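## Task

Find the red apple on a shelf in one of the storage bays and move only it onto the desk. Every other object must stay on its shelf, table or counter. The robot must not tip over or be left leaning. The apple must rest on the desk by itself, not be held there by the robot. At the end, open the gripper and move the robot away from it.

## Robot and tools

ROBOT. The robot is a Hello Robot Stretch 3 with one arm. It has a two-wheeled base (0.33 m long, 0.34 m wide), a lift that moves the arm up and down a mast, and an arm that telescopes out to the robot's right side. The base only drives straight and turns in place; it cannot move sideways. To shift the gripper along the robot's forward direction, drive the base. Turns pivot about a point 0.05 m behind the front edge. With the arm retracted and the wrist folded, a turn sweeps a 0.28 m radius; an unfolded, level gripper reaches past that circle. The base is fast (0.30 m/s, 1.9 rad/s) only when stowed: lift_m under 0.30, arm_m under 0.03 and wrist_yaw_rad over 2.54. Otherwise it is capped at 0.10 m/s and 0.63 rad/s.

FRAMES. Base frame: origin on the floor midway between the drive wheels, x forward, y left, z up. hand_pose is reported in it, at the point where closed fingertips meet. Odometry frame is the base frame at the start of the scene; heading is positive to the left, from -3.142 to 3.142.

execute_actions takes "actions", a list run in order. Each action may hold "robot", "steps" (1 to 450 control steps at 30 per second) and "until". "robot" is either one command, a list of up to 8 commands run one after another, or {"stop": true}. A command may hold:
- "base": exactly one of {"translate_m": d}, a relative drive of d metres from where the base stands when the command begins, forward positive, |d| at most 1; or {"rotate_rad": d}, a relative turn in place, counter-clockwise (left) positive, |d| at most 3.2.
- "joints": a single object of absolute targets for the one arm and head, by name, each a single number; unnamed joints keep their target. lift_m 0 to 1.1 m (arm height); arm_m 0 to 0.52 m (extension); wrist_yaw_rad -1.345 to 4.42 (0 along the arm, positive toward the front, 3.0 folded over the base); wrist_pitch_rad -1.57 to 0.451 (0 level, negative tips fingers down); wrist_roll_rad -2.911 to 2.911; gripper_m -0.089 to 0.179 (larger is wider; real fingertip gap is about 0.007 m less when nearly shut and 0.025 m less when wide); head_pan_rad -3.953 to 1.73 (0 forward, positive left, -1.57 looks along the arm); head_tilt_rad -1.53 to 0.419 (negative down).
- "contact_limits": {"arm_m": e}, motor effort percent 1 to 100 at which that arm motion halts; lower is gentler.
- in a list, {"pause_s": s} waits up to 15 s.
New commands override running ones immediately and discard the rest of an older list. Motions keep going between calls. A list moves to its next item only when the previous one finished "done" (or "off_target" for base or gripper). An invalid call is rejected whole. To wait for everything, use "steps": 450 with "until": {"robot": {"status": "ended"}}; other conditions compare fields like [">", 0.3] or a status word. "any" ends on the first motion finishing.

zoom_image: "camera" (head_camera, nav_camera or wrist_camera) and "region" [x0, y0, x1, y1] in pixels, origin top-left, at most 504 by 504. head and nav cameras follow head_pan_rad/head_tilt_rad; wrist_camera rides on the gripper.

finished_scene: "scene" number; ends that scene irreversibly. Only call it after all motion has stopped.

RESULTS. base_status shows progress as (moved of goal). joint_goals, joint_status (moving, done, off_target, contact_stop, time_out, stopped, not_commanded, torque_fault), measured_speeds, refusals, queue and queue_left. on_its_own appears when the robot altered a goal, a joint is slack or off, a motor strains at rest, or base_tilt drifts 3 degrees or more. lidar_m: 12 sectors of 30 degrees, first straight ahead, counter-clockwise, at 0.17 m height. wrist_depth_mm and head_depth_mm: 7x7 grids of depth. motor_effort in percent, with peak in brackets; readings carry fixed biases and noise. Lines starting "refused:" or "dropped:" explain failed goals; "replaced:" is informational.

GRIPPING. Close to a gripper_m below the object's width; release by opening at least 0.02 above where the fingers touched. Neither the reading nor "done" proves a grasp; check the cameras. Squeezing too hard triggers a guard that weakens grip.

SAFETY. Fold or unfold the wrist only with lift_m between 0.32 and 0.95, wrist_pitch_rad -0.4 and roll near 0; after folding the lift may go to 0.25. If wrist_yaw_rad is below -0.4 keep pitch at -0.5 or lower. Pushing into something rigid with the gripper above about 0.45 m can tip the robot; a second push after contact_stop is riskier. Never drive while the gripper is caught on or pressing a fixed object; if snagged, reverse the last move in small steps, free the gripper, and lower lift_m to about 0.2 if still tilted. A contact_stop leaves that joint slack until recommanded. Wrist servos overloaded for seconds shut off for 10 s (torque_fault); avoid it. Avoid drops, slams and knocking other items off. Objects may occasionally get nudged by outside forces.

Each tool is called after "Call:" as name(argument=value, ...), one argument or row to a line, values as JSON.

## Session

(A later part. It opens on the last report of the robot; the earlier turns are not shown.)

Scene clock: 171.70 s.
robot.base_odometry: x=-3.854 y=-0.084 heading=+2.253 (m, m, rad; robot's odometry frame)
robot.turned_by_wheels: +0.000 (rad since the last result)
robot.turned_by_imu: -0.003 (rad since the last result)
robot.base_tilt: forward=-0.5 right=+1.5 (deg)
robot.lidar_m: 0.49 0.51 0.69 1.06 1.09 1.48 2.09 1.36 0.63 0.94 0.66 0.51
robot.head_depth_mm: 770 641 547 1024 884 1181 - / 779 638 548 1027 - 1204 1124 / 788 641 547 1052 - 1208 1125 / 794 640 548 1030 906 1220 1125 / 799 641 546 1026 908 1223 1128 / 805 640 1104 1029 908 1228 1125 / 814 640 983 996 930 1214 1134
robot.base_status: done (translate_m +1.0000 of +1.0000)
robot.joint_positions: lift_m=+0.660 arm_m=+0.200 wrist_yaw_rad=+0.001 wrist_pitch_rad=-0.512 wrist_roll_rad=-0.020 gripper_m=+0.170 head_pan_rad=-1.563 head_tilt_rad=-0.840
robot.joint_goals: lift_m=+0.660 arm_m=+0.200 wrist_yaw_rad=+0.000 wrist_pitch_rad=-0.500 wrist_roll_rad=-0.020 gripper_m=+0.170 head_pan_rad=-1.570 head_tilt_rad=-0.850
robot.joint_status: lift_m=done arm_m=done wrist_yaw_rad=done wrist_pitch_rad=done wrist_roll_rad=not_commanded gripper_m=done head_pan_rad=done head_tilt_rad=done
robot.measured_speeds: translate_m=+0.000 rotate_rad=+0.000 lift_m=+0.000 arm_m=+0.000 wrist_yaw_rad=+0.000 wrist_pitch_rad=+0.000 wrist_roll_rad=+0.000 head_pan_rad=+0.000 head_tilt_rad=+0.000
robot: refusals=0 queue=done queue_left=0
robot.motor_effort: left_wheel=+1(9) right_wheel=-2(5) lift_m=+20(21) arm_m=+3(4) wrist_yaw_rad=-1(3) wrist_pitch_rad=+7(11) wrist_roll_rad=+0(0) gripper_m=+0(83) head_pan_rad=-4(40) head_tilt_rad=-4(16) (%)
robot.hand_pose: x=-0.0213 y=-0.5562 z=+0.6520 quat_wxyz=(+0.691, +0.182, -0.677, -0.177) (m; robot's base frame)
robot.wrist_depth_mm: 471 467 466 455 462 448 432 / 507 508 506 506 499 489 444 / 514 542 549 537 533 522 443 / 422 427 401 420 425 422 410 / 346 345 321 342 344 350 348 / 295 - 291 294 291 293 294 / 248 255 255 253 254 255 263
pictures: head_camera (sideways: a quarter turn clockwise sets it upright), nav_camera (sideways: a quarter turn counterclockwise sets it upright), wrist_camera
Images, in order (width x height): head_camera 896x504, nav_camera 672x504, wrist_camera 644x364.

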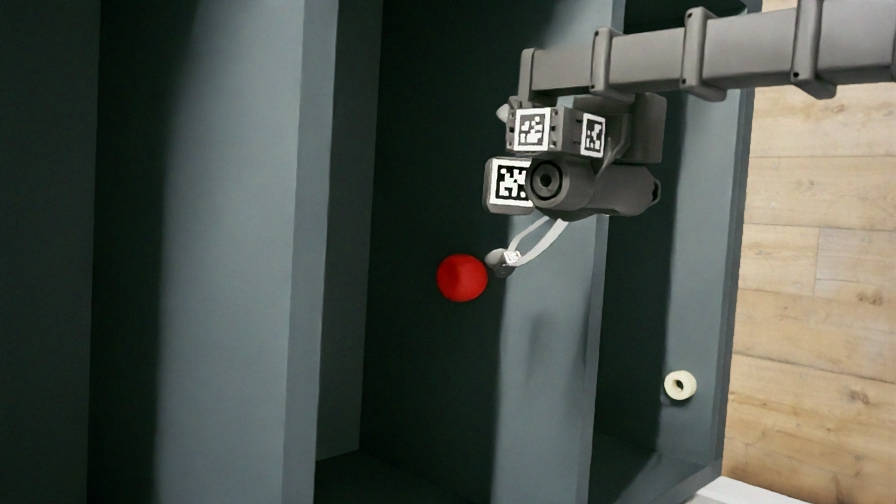

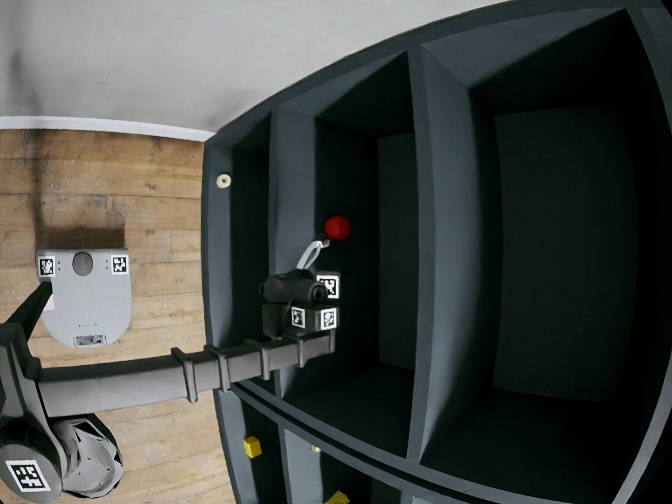

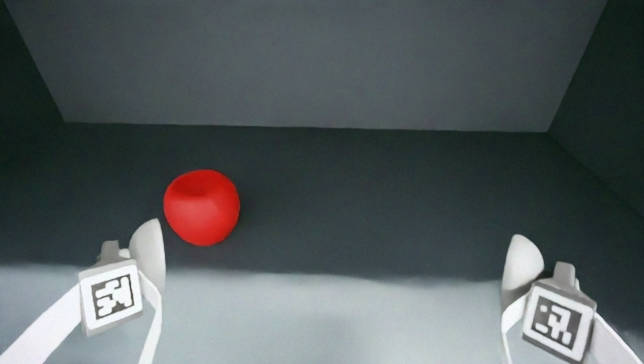

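Call:
execute_actions(
  actions=[
    {"robot":[{"base":{"translate_m":0.125}},{"joints":{"lift_m":0.555,"arm_m":0.29}}],"steps":450,"until":{"robot":{"status":"ended"}}},
  ],
)

Scene clock: 190.07 s.
robot.base_odometry: x=-3.933 y=+0.013 heading=+2.253 (m, m, rad; robot's odometry frame)
robot.turned_by_wheels: +0.000 (rad since the last result)
robot.turned_by_imu: -0.001 (rad since the last result)
robot.base_tilt: forward=-0.4 right=+1.5 (deg)
robot.lidar_m: 0.37 0.38 0.52 1.05 1.09 1.49 2.14 0.71 0.73 0.94 0.53 0.38
robot.head_depth_mm: 771 639 546 1022 888 1204 1145 / 777 641 547 1030 - 1218 1127 / 783 638 548 1056 - 1202 1128 / 790 640 549 1028 909 1222 1125 / 796 640 548 1023 905 1228 1125 / 802 639 928 1001 906 1213 1126 / 733 640 707 804 872 993 1014
robot.base_status: done (translate_m +0.1250 of +0.1250)
robot.joint_positions: lift_m=+0.555 arm_m=+0.290 wrist_yaw_rad=+0.001 wrist_pitch_rad=-0.513 wrist_roll_rad=-0.020 gripper_m=+0.170 head_pan_rad=-1.563 head_tilt_rad=-0.840
robot.joint_goals: lift_m=+0.555 arm_m=+0.290 wrist_yaw_rad=+0.000 wrist_pitch_rad=-0.500 wrist_roll_rad=-0.020 gripper_m=+0.170 head_pan_rad=-1.570 head_tilt_rad=-0.850
robot.joint_status: lift_m=done arm_m=done wrist_yaw_rad=done wrist_pitch_rad=done wrist_roll_rad=not_commanded gripper_m=done head_pan_rad=done head_tilt_rad=done
robot.measured_speeds: translate_m=+0.000 rotate_rad=+0.000 lift_m=+0.000 arm_m=+0.000 wrist_yaw_rad=+0.000 wrist_pitch_rad=+0.000 wrist_roll_rad=+0.000 head_pan_rad=+0.000 head_tilt_rad=+0.000
robot: refusals=0 queue=done queue_left=0
robot.motor_effort: left_wheel=+2(5) right_wheel=-3(3) lift_m=+16(20) arm_m=+3(3) wrist_yaw_rad=-1(1) wrist_pitch_rad=+8(8) wrist_roll_rad=+0(0) gripper_m=+0(0) head_pan_rad=-4(4) head_tilt_rad=-5(5) (%)
robot.hand_pose: x=-0.0213 y=-0.6461 z=+0.5471 quat_wxyz=(+0.691, +0.182, -0.677, -0.177) (m; robot's base frame)
robot.wrist_depth_mm: 378 386 381 375 368 365 366 / 392 404 401 403 404 397 394 / 313 312 315 172 315 317 320 / 243 241 248 152 244 248 248 / 200 208 200 175 201 201 202 / 174 - 169 170 169 171 171 / 142 146 147 146 147 147 151
pictures: head_camera (sideways: a quarter turn clockwise sets it upright), nav_camera (sideways: a quarter turn counterclockwise sets it upright), wrist_camera
Images, in order (width x height): head_camera 896x504, nav_camera 672x504, wrist_camera 644x364.

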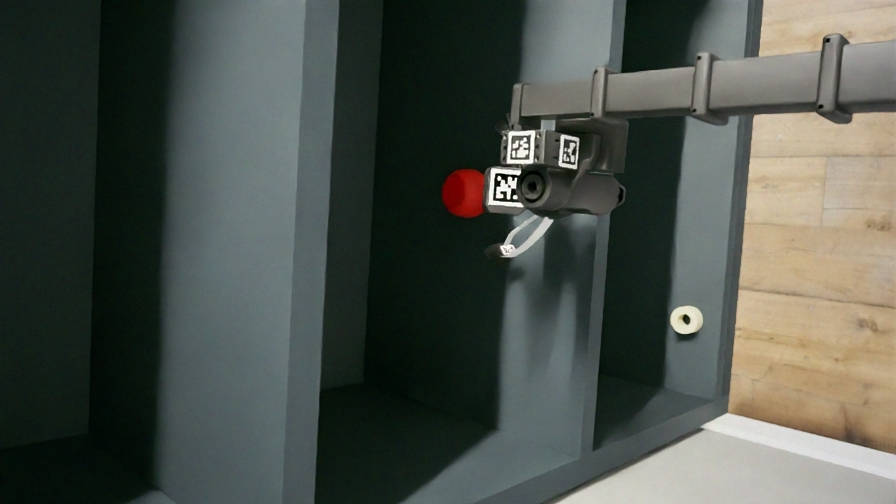

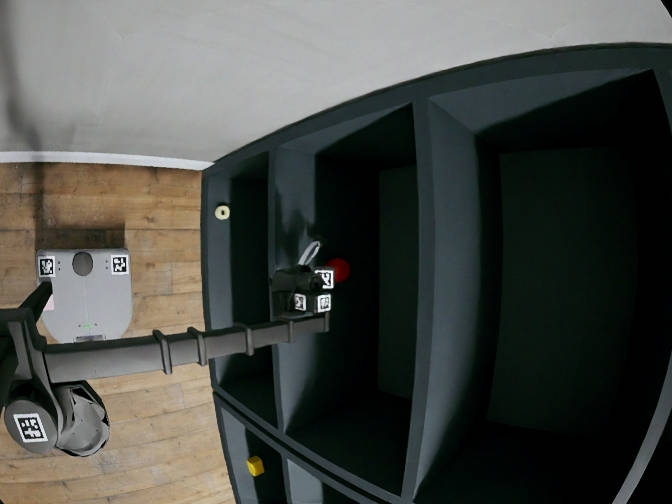

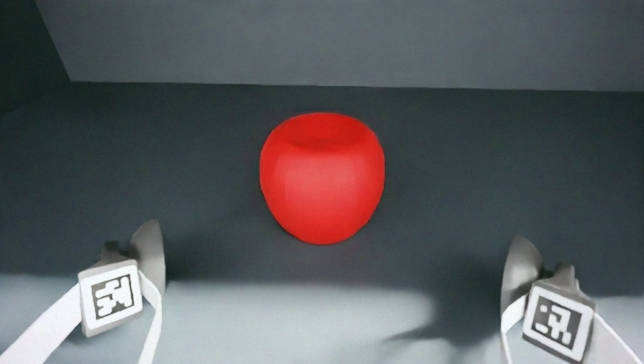

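Call:
execute_actions(
  actions=[
    {"robot":[{"joints":{"lift_m":0.557,"arm_m":0.338}},{"joints":{"gripper_m":0.03}},{"joints":{"lift_m":0.6}}],"steps":450,"until":{"robot":{"status":"ended"}}},
  ],
)

Scene clock: 208.20 s.
robot.base_odometry: x=-3.933 y=+0.013 heading=+2.253 (m, m, rad; robot's odometry frame)
robot.turned_by_wheels: +0.000 (rad since the last result)
robot.turned_by_imu: -0.001 (rad since the last result)
robot.base_tilt: forward=-0.4 right=+1.5 (deg)
robot.lidar_m: 0.37 0.38 0.52 1.06 1.09 1.48 2.14 0.71 0.72 0.94 0.53 0.38
robot.head_depth_mm: 772 639 547 1027 885 1195 1125 / 779 639 548 1082 - 1203 1130 / 783 639 547 1088 869 1206 1124 / 788 640 547 1028 910 1217 1120 / 798 640 546 1025 907 1222 1125 / 804 641 932 1001 909 1218 1125 / 732 640 707 802 869 990 1014
robot.base_status: done (translate_m +0.1250 of +0.1250)
robot.joint_positions: lift_m=+0.600 arm_m=+0.338 wrist_yaw_rad=+0.001 wrist_pitch_rad=-0.526 wrist_roll_rad=-0.020 gripper_m=+0.031 head_pan_rad=-1.563 head_tilt_rad=-0.840
robot.joint_goals: lift_m=+0.600 arm_m=+0.338 wrist_yaw_rad=+0.000 wrist_pitch_rad=-0.500 wrist_roll_rad=-0.020 gripper_m=+0.030 head_pan_rad=-1.570 head_tilt_rad=-0.850
robot.joint_status: lift_m=done arm_m=done wrist_yaw_rad=done wrist_pitch_rad=done wrist_roll_rad=not_commanded gripper_m=done head_pan_rad=done head_tilt_rad=done
robot.measured_speeds: translate_m=+0.000 rotate_rad=+0.000 lift_m=+0.000 arm_m=+0.000 wrist_yaw_rad=+0.000 wrist_pitch_rad=+0.000 wrist_roll_rad=+0.000 head_pan_rad=+0.000 head_tilt_rad=+0.000
robot: refusals=0 queue=done queue_left=0
robot.motor_effort: left_wheel=+1(2) right_wheel=-3(4) lift_m=+21(23) arm_m=+3(4) wrist_yaw_rad=-1(1) wrist_pitch_rad=+16(16) wrist_roll_rad=+1(0) gripper_m=-17(91) head_pan_rad=-4(3) head_tilt_rad=-4(5) (%)
robot.hand_pose: x=-0.0213 y=-0.6922 z=+0.5891 quat_wxyz=(+0.690, +0.186, -0.676, -0.182) (m; robot's base frame)
robot.wrist_depth_mm: 343 337 336 334 331 330 325 / 370 371 364 369 363 355 353 / 375 394 393 382 382 379 381 / 309 308 313 139 315 317 314 / 254 254 246 111 122 258 258 / 216 215 128 112 119 218 218 / 187 188 188 180 188 190 189
pictures: head_camera (sideways: a quarter turn clockwise sets it upright), nav_camera (sideways: a quarter turn counterclockwise sets it upright), wrist_camera
Images, in order (width x height): head_camera 896x504, nav_camera 672x504, wrist_camera 644x364.

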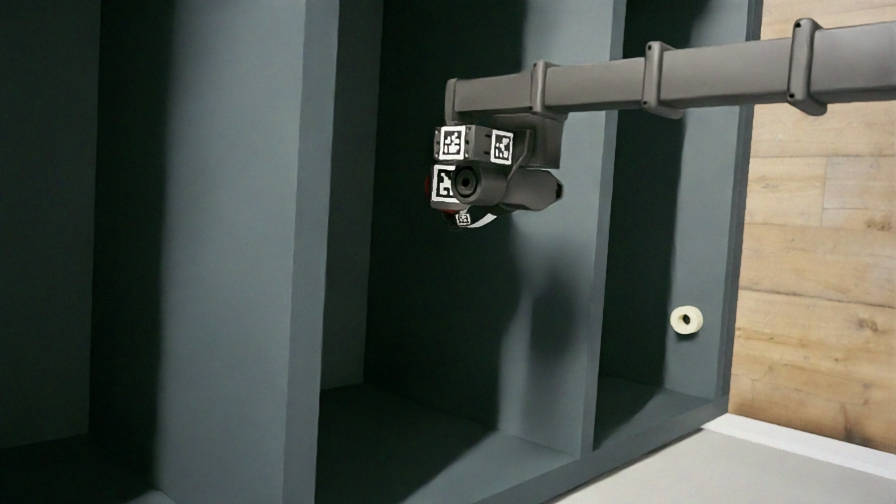

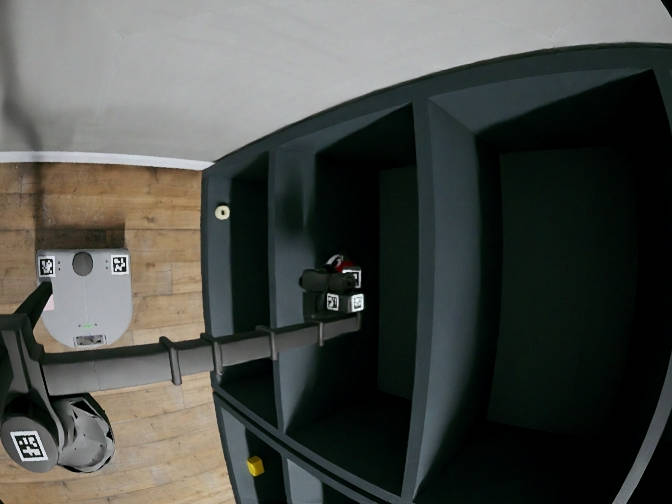

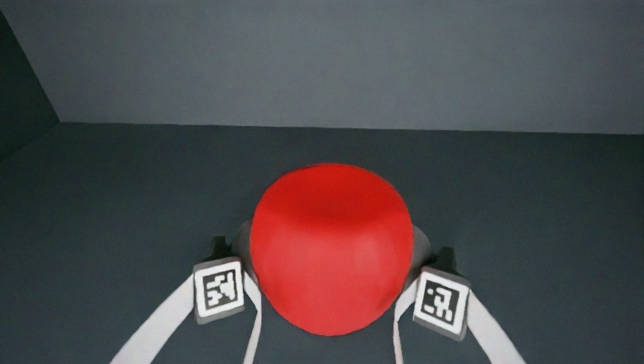

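Call:
execute_actions(
  actions=[
    {"robot":[{"joints":{"arm_m":0.0,"gripper_m":0.022},"base":{"translate_m":-0.1}},{"joints":{"wrist_yaw_rad":2.65,"wrist_pitch_rad":-0.4,"head_tilt_rad":-0.6},"base":{"translate_m":-0.15}},{"joints":{"lift_m":0.29},"base":{"translate_m":-0.15}},{"base":{"translate_m":-1}},{"base":{"translate_m":-0.6}},{"base":{"rotate_rad":-1.57}},{"base":{"translate_m":0.55}},{"joints":{"lift_m":0.9}}],"steps":450,"until":{"robot":{"status":"ended"}}},
    {"steps":450,"until":{"robot":{"status":"ended"}}},
    {"steps":450,"until":{"robot":{"status":"ended"}}},
  ],
)

Scene clock: 250.40 s.
robot.base_odometry: x=-2.245 y=-1.192 heading=+0.683 (m, m, rad; robot's odometry frame)
robot.turned_by_wheels: -1.570 (rad since the last result)
robot.turned_by_imu: -1.575 (rad since the last result)
robot.base_tilt: forward=-0.4 right=+1.5 (deg)
robot.lidar_m: 1.85 1.42 0.50 0.49 2.22 1.63 1.09 1.42 0.86 0.77 1.46 2.00
robot.head_depth_mm: 1137 1238 907 727 1037 1519 - / 1153 1249 905 723 1137 1439 - / 1163 1255 900 724 1737 1502 - / 1170 1273 894 722 1738 1509 - / 1189 1281 892 1127 1745 1447 - / 1201 1325 948 1663 1803 1464 1239 / 1210 1334 1487 1691 1777 1451 1226
robot.base_status: done (translate_m +0.5500 of +0.5500)
robot.joint_positions: lift_m=+0.900 arm_m=+0.003 wrist_yaw_rad=+2.648 wrist_pitch_rad=-0.433 wrist_roll_rad=-0.020 gripper_m=+0.023 head_pan_rad=-1.563 head_tilt_rad=-0.606
robot.joint_goals: lift_m=+0.900 arm_m=+0.000 wrist_yaw_rad=+2.650 wrist_pitch_rad=-0.400 wrist_roll_rad=-0.020 gripper_m=+0.022 head_pan_rad=-1.570 head_tilt_rad=-0.600
robot.joint_status: lift_m=done arm_m=done wrist_yaw_rad=done wrist_pitch_rad=done wrist_roll_rad=not_commanded gripper_m=done head_pan_rad=done head_tilt_rad=done
robot.measured_speeds: translate_m=+0.000 rotate_rad=+0.000 lift_m=+0.000 arm_m=+0.000 wrist_yaw_rad=+0.000 wrist_pitch_rad=+0.000 wrist_roll_rad=+0.000 head_pan_rad=+0.000 head_tilt_rad=+0.000
robot: refusals=0 queue=done queue_left=0
robot.motor_effort: left_wheel=+1(9) right_wheel=-2(8) lift_m=+21(22) arm_m=-5(4) wrist_yaw_rad=+1(3) wrist_pitch_rad=+20(22) wrist_roll_rad=+0(0) gripper_m=-20(59) head_pan_rad=-4(4) head_tilt_rad=+3(22) (%)
robot.hand_pose: x=+0.0841 y=+0.0480 z=+0.9091 quat_wxyz=(+0.317, +0.700, -0.018, +0.640) (m; robot's base frame)
robot.wrist_depth_mm: - 439 486 546 - - - / - 479 516 583 - - - / - 522 560 638 - - - / - - 606 137 - - - / - - 620 111 123 - - / - - 128 111 117 - - / - - 900 933 - - -
pictures: head_camera (sideways: a quarter turn clockwise sets it upright), nav_camera (sideways: a quarter turn counterclockwise sets it upright), wrist_camera
Images, in order (width x height): head_camera 896x504, nav_camera 672x504, wrist_camera 644x364.

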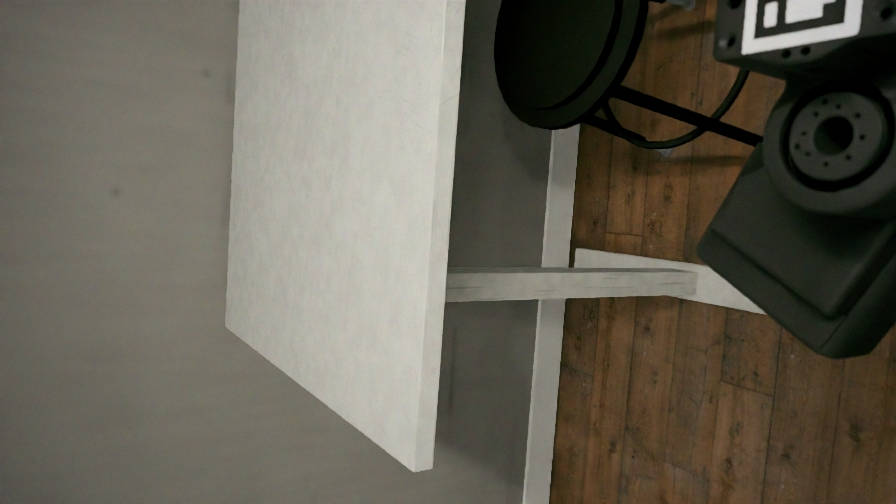

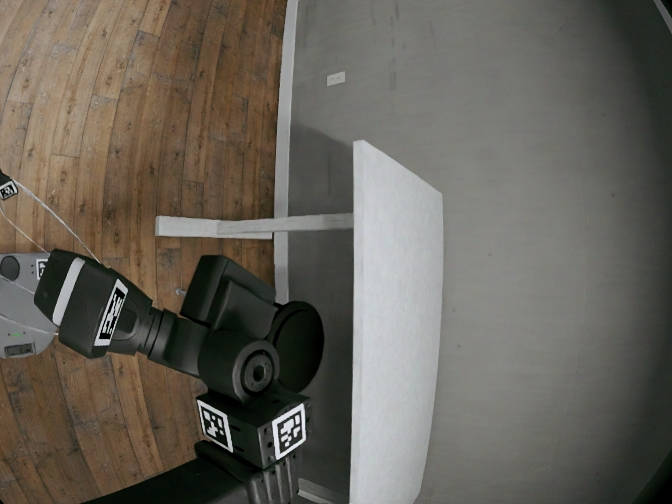

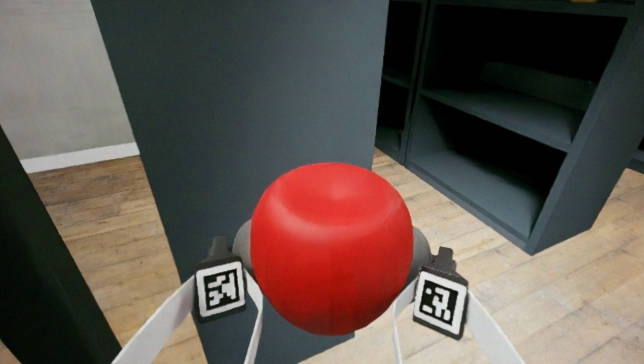

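Call:
execute_actions(
  actions=[
    {"robot":[{"joints":{"wrist_yaw_rad":1.2,"lift_m":0.95}},{"joints":{"lift_m":1.04,"wrist_yaw_rad":0,"wrist_pitch_rad":-0.5,"arm_m":0.15}},{"joints":{"arm_m":0.47}}],"steps":450,"until":{"robot":{"status":"ended"}}},
  ],
)

Scene clock: 267.03 s.
robot.base_odometry: x=-2.245 y=-1.192 heading=+0.683 (m, m, rad; robot's odometry frame)
robot.turned_by_wheels: +0.000 (rad since the last result)
robot.turned_by_imu: -0.002 (rad since the last result)
robot.base_tilt: forward=-0.4 right=+1.5 (deg)
robot.lidar_m: 1.85 1.42 0.50 0.49 2.23 1.64 1.09 1.42 0.86 0.77 1.46 2.00
robot.head_depth_mm: 1121 1253 906 729 1032 1466 1241 / 1133 - 901 725 1128 1432 1237 / 1154 1257 803 723 1754 1465 1235 / 1173 1268 897 720 1725 1433 1242 / 1183 1281 892 1126 1743 1427 1207 / 1193 1316 945 1668 1792 1460 1229 / 1209 1338 1492 1689 1790 1464 1233
robot.base_status: done (translate_m +0.5500 of +0.5500)
robot.joint_positions: lift_m=+1.040 arm_m=+0.470 wrist_yaw_rad=+0.001 wrist_pitch_rad=-0.526 wrist_roll_rad=-0.020 gripper_m=+0.023 head_pan_rad=-1.563 head_tilt_rad=-0.606
robot.joint_goals: lift_m=+1.040 arm_m=+0.470 wrist_yaw_rad=+0.000 wrist_pitch_rad=-0.500 wrist_roll_rad=-0.020 gripper_m=+0.022 head_pan_rad=-1.570 head_tilt_rad=-0.600
robot.joint_status: lift_m=done arm_m=done wrist_yaw_rad=done wrist_pitch_rad=done wrist_roll_rad=not_commanded gripper_m=done head_pan_rad=done head_tilt_rad=done
robot.measured_speeds: translate_m=+0.000 rotate_rad=+0.000 lift_m=+0.000 arm_m=+0.000 wrist_yaw_rad=+0.000 wrist_pitch_rad=+0.000 wrist_roll_rad=+0.000 head_pan_rad=+0.000 head_tilt_rad=+0.000
robot: refusals=0 queue=done queue_left=0
robot.motor_effort: left_wheel=+1(2) right_wheel=-2(3) lift_m=+21(21) arm_m=+3(3) wrist_yaw_rad=-1(3) wrist_pitch_rad=+15(20) wrist_roll_rad=+0(0) gripper_m=-19(19) head_pan_rad=-4(4) head_tilt_rad=+2(3) (%)
robot.hand_pose: x=-0.0213 y=-0.8241 z=+1.0290 quat_wxyz=(+0.690, +0.186, -0.676, -0.182) (m; robot's base frame)
robot.wrist_depth_mm: 672 642 656 652 623 627 613 / 720 725 621 623 610 609 628 / 805 446 443 445 452 451 450 / 639 349 351 137 352 352 354 / 285 288 274 111 123 289 289 / 246 244 128 111 117 246 244 / 211 211 212 200 208 210 213
pictures: head_camera (sideways: a quarter turn clockwise sets it upright), nav_camera (sideways: a quarter turn counterclockwise sets it upright), wrist_camera
Images, in order (width x height): head_camera 896x504, nav_camera 672x504, wrist_camera 644x364.

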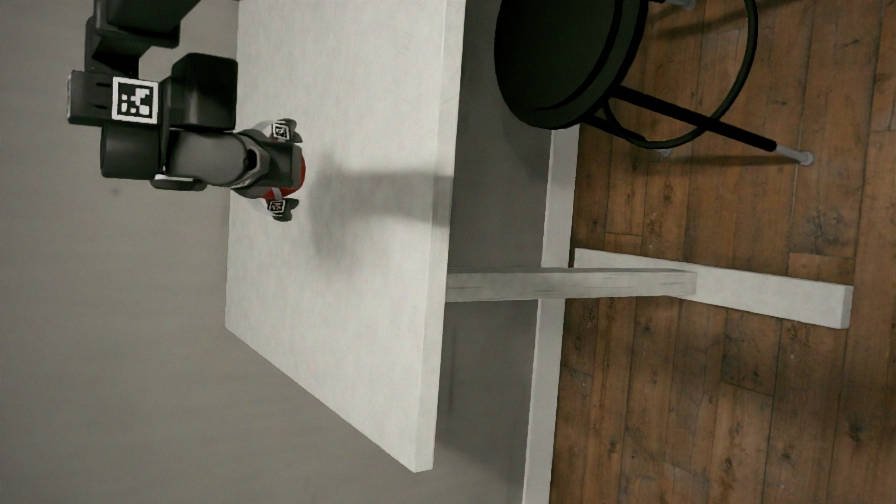

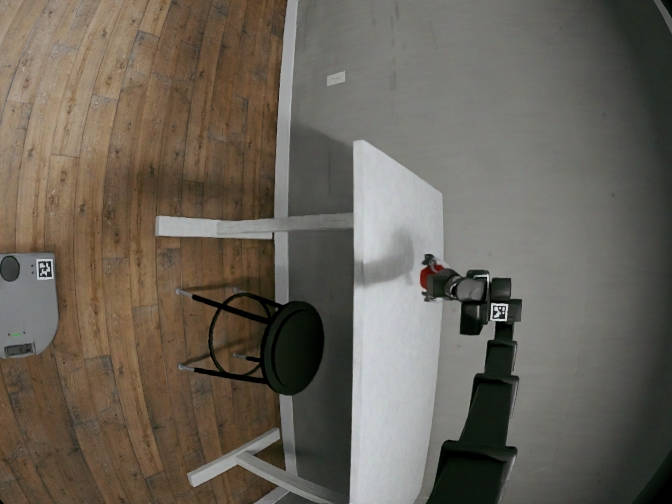

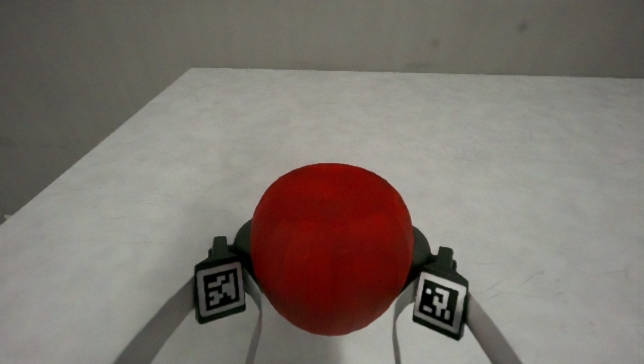

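Call:
execute_actions(
  actions=[
    {"robot":{"joints":{"lift_m":0.978}},"steps":450,"until":{"robot":{"status":"ended"}}},
    {"robot":[{"joints":{"gripper_m":0.14}},{"joints":{"lift_m":0.99,"arm_m":0.15}}],"steps":450,"until":{"robot":{"status":"ended"}}},
  ],
)

Scene clock: 284.20 s.
robot.base_odometry: x=-2.245 y=-1.192 heading=+0.683 (m, m, rad; robot's odometry frame)
robot.turned_by_wheels: +0.000 (rad since the last result)
robot.turned_by_imu: -0.001 (rad since the last result)
robot.base_tilt: forward=-0.5 right=+1.5 (deg)
robot.lidar_m: 1.86 1.42 0.50 0.49 2.23 1.63 1.09 1.43 0.86 0.77 1.46 2.01
robot.head_depth_mm: 1142 1237 - - 984 1475 1243 / 1153 1254 1032 - 1328 1429 1236 / 1158 1265 988 - 1699 1470 1235 / 1179 1274 898 720 1752 1428 1228 / 1190 1282 890 1127 1740 1434 1205 / 1197 1326 947 1665 1800 1451 1235 / 1205 1333 1482 1690 1783 1462 1228
robot.base_status: done (translate_m +0.5500 of +0.5500)
robot.joint_positions: lift_m=+0.990 arm_m=+0.150 wrist_yaw_rad=+0.001 wrist_pitch_rad=-0.519 wrist_roll_rad=-0.020 gripper_m=+0.140 head_pan_rad=-1.563 head_tilt_rad=-0.606
robot.joint_goals: lift_m=+0.990 arm_m=+0.150 wrist_yaw_rad=+0.000 wrist_pitch_rad=-0.500 wrist_roll_rad=-0.020 gripper_m=+0.140 head_pan_rad=-1.570 head_tilt_rad=-0.600
robot.joint_status: lift_m=done arm_m=done wrist_yaw_rad=done wrist_pitch_rad=done wrist_roll_rad=not_commanded gripper_m=done head_pan_rad=done head_tilt_rad=done
robot.measured_speeds: translate_m=+0.000 rotate_rad=+0.000 lift_m=+0.000 arm_m=+0.000 wrist_yaw_rad=+0.000 wrist_pitch_rad=+0.000 wrist_roll_rad=+0.000 head_pan_rad=+0.000 head_tilt_rad=+0.000
robot: refusals=0 queue=done queue_left=0
robot.motor_effort: left_wheel=+2(1) right_wheel=-4(3) lift_m=+20(21) arm_m=-5(6) wrist_yaw_rad=+0(0) wrist_pitch_rad=+11(16) wrist_roll_rad=+0(0) gripper_m=+0(82) head_pan_rad=-3(4) head_tilt_rad=+2(3) (%)
robot.hand_pose: x=-0.0213 y=-0.5059 z=+0.9806 quat_wxyz=(+0.690, +0.184, -0.676, -0.180) (m; robot's base frame)
robot.wrist_depth_mm: 958 939 915 799 818 820 843 / - 569 480 423 491 484 499 / - 351 351 350 355 353 353 / 289 284 282 281 275 272 274 / - - - - 778 782 - / - - - - 661 - - / - - - - - - -
pictures: head_camera (sideways: a quarter turn clockwise sets it upright), nav_camera (sideways: a quarter turn counterclockwise sets it upright), wrist_camera
Images, in order (width x height): head_camera 896x504, nav_camera 672x504, wrist_camera 644x364.

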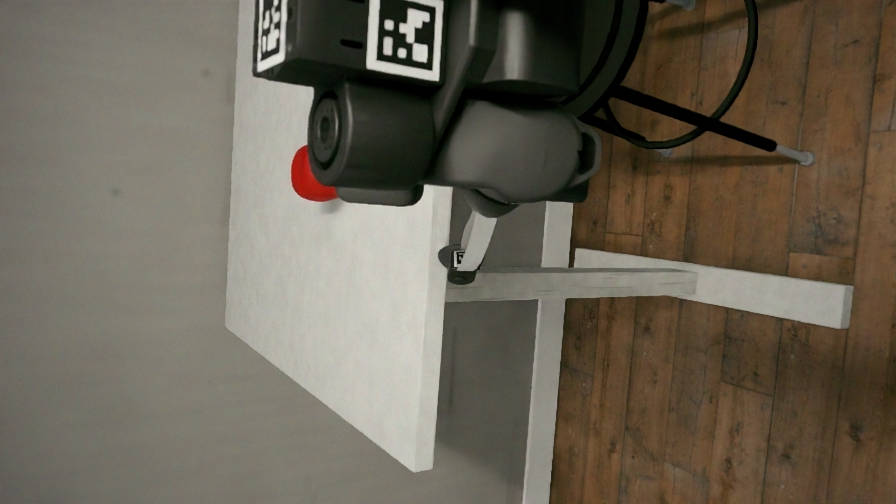

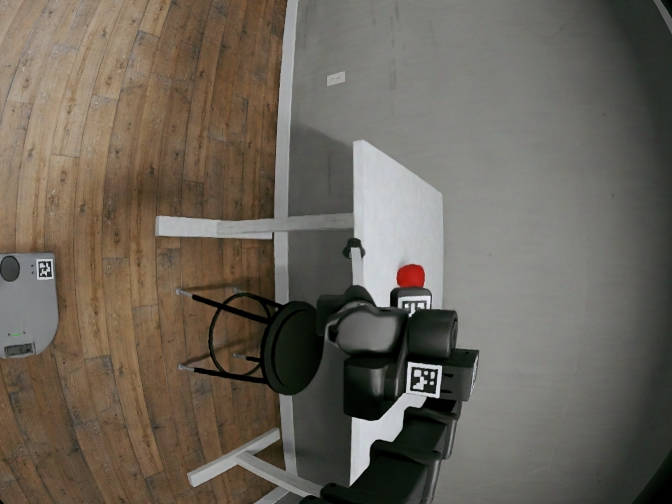

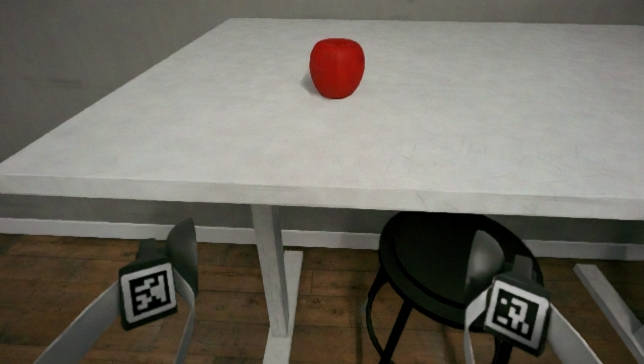

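Call:
finished_scene(
  scene=2,
)

The scene is finished: the task was done.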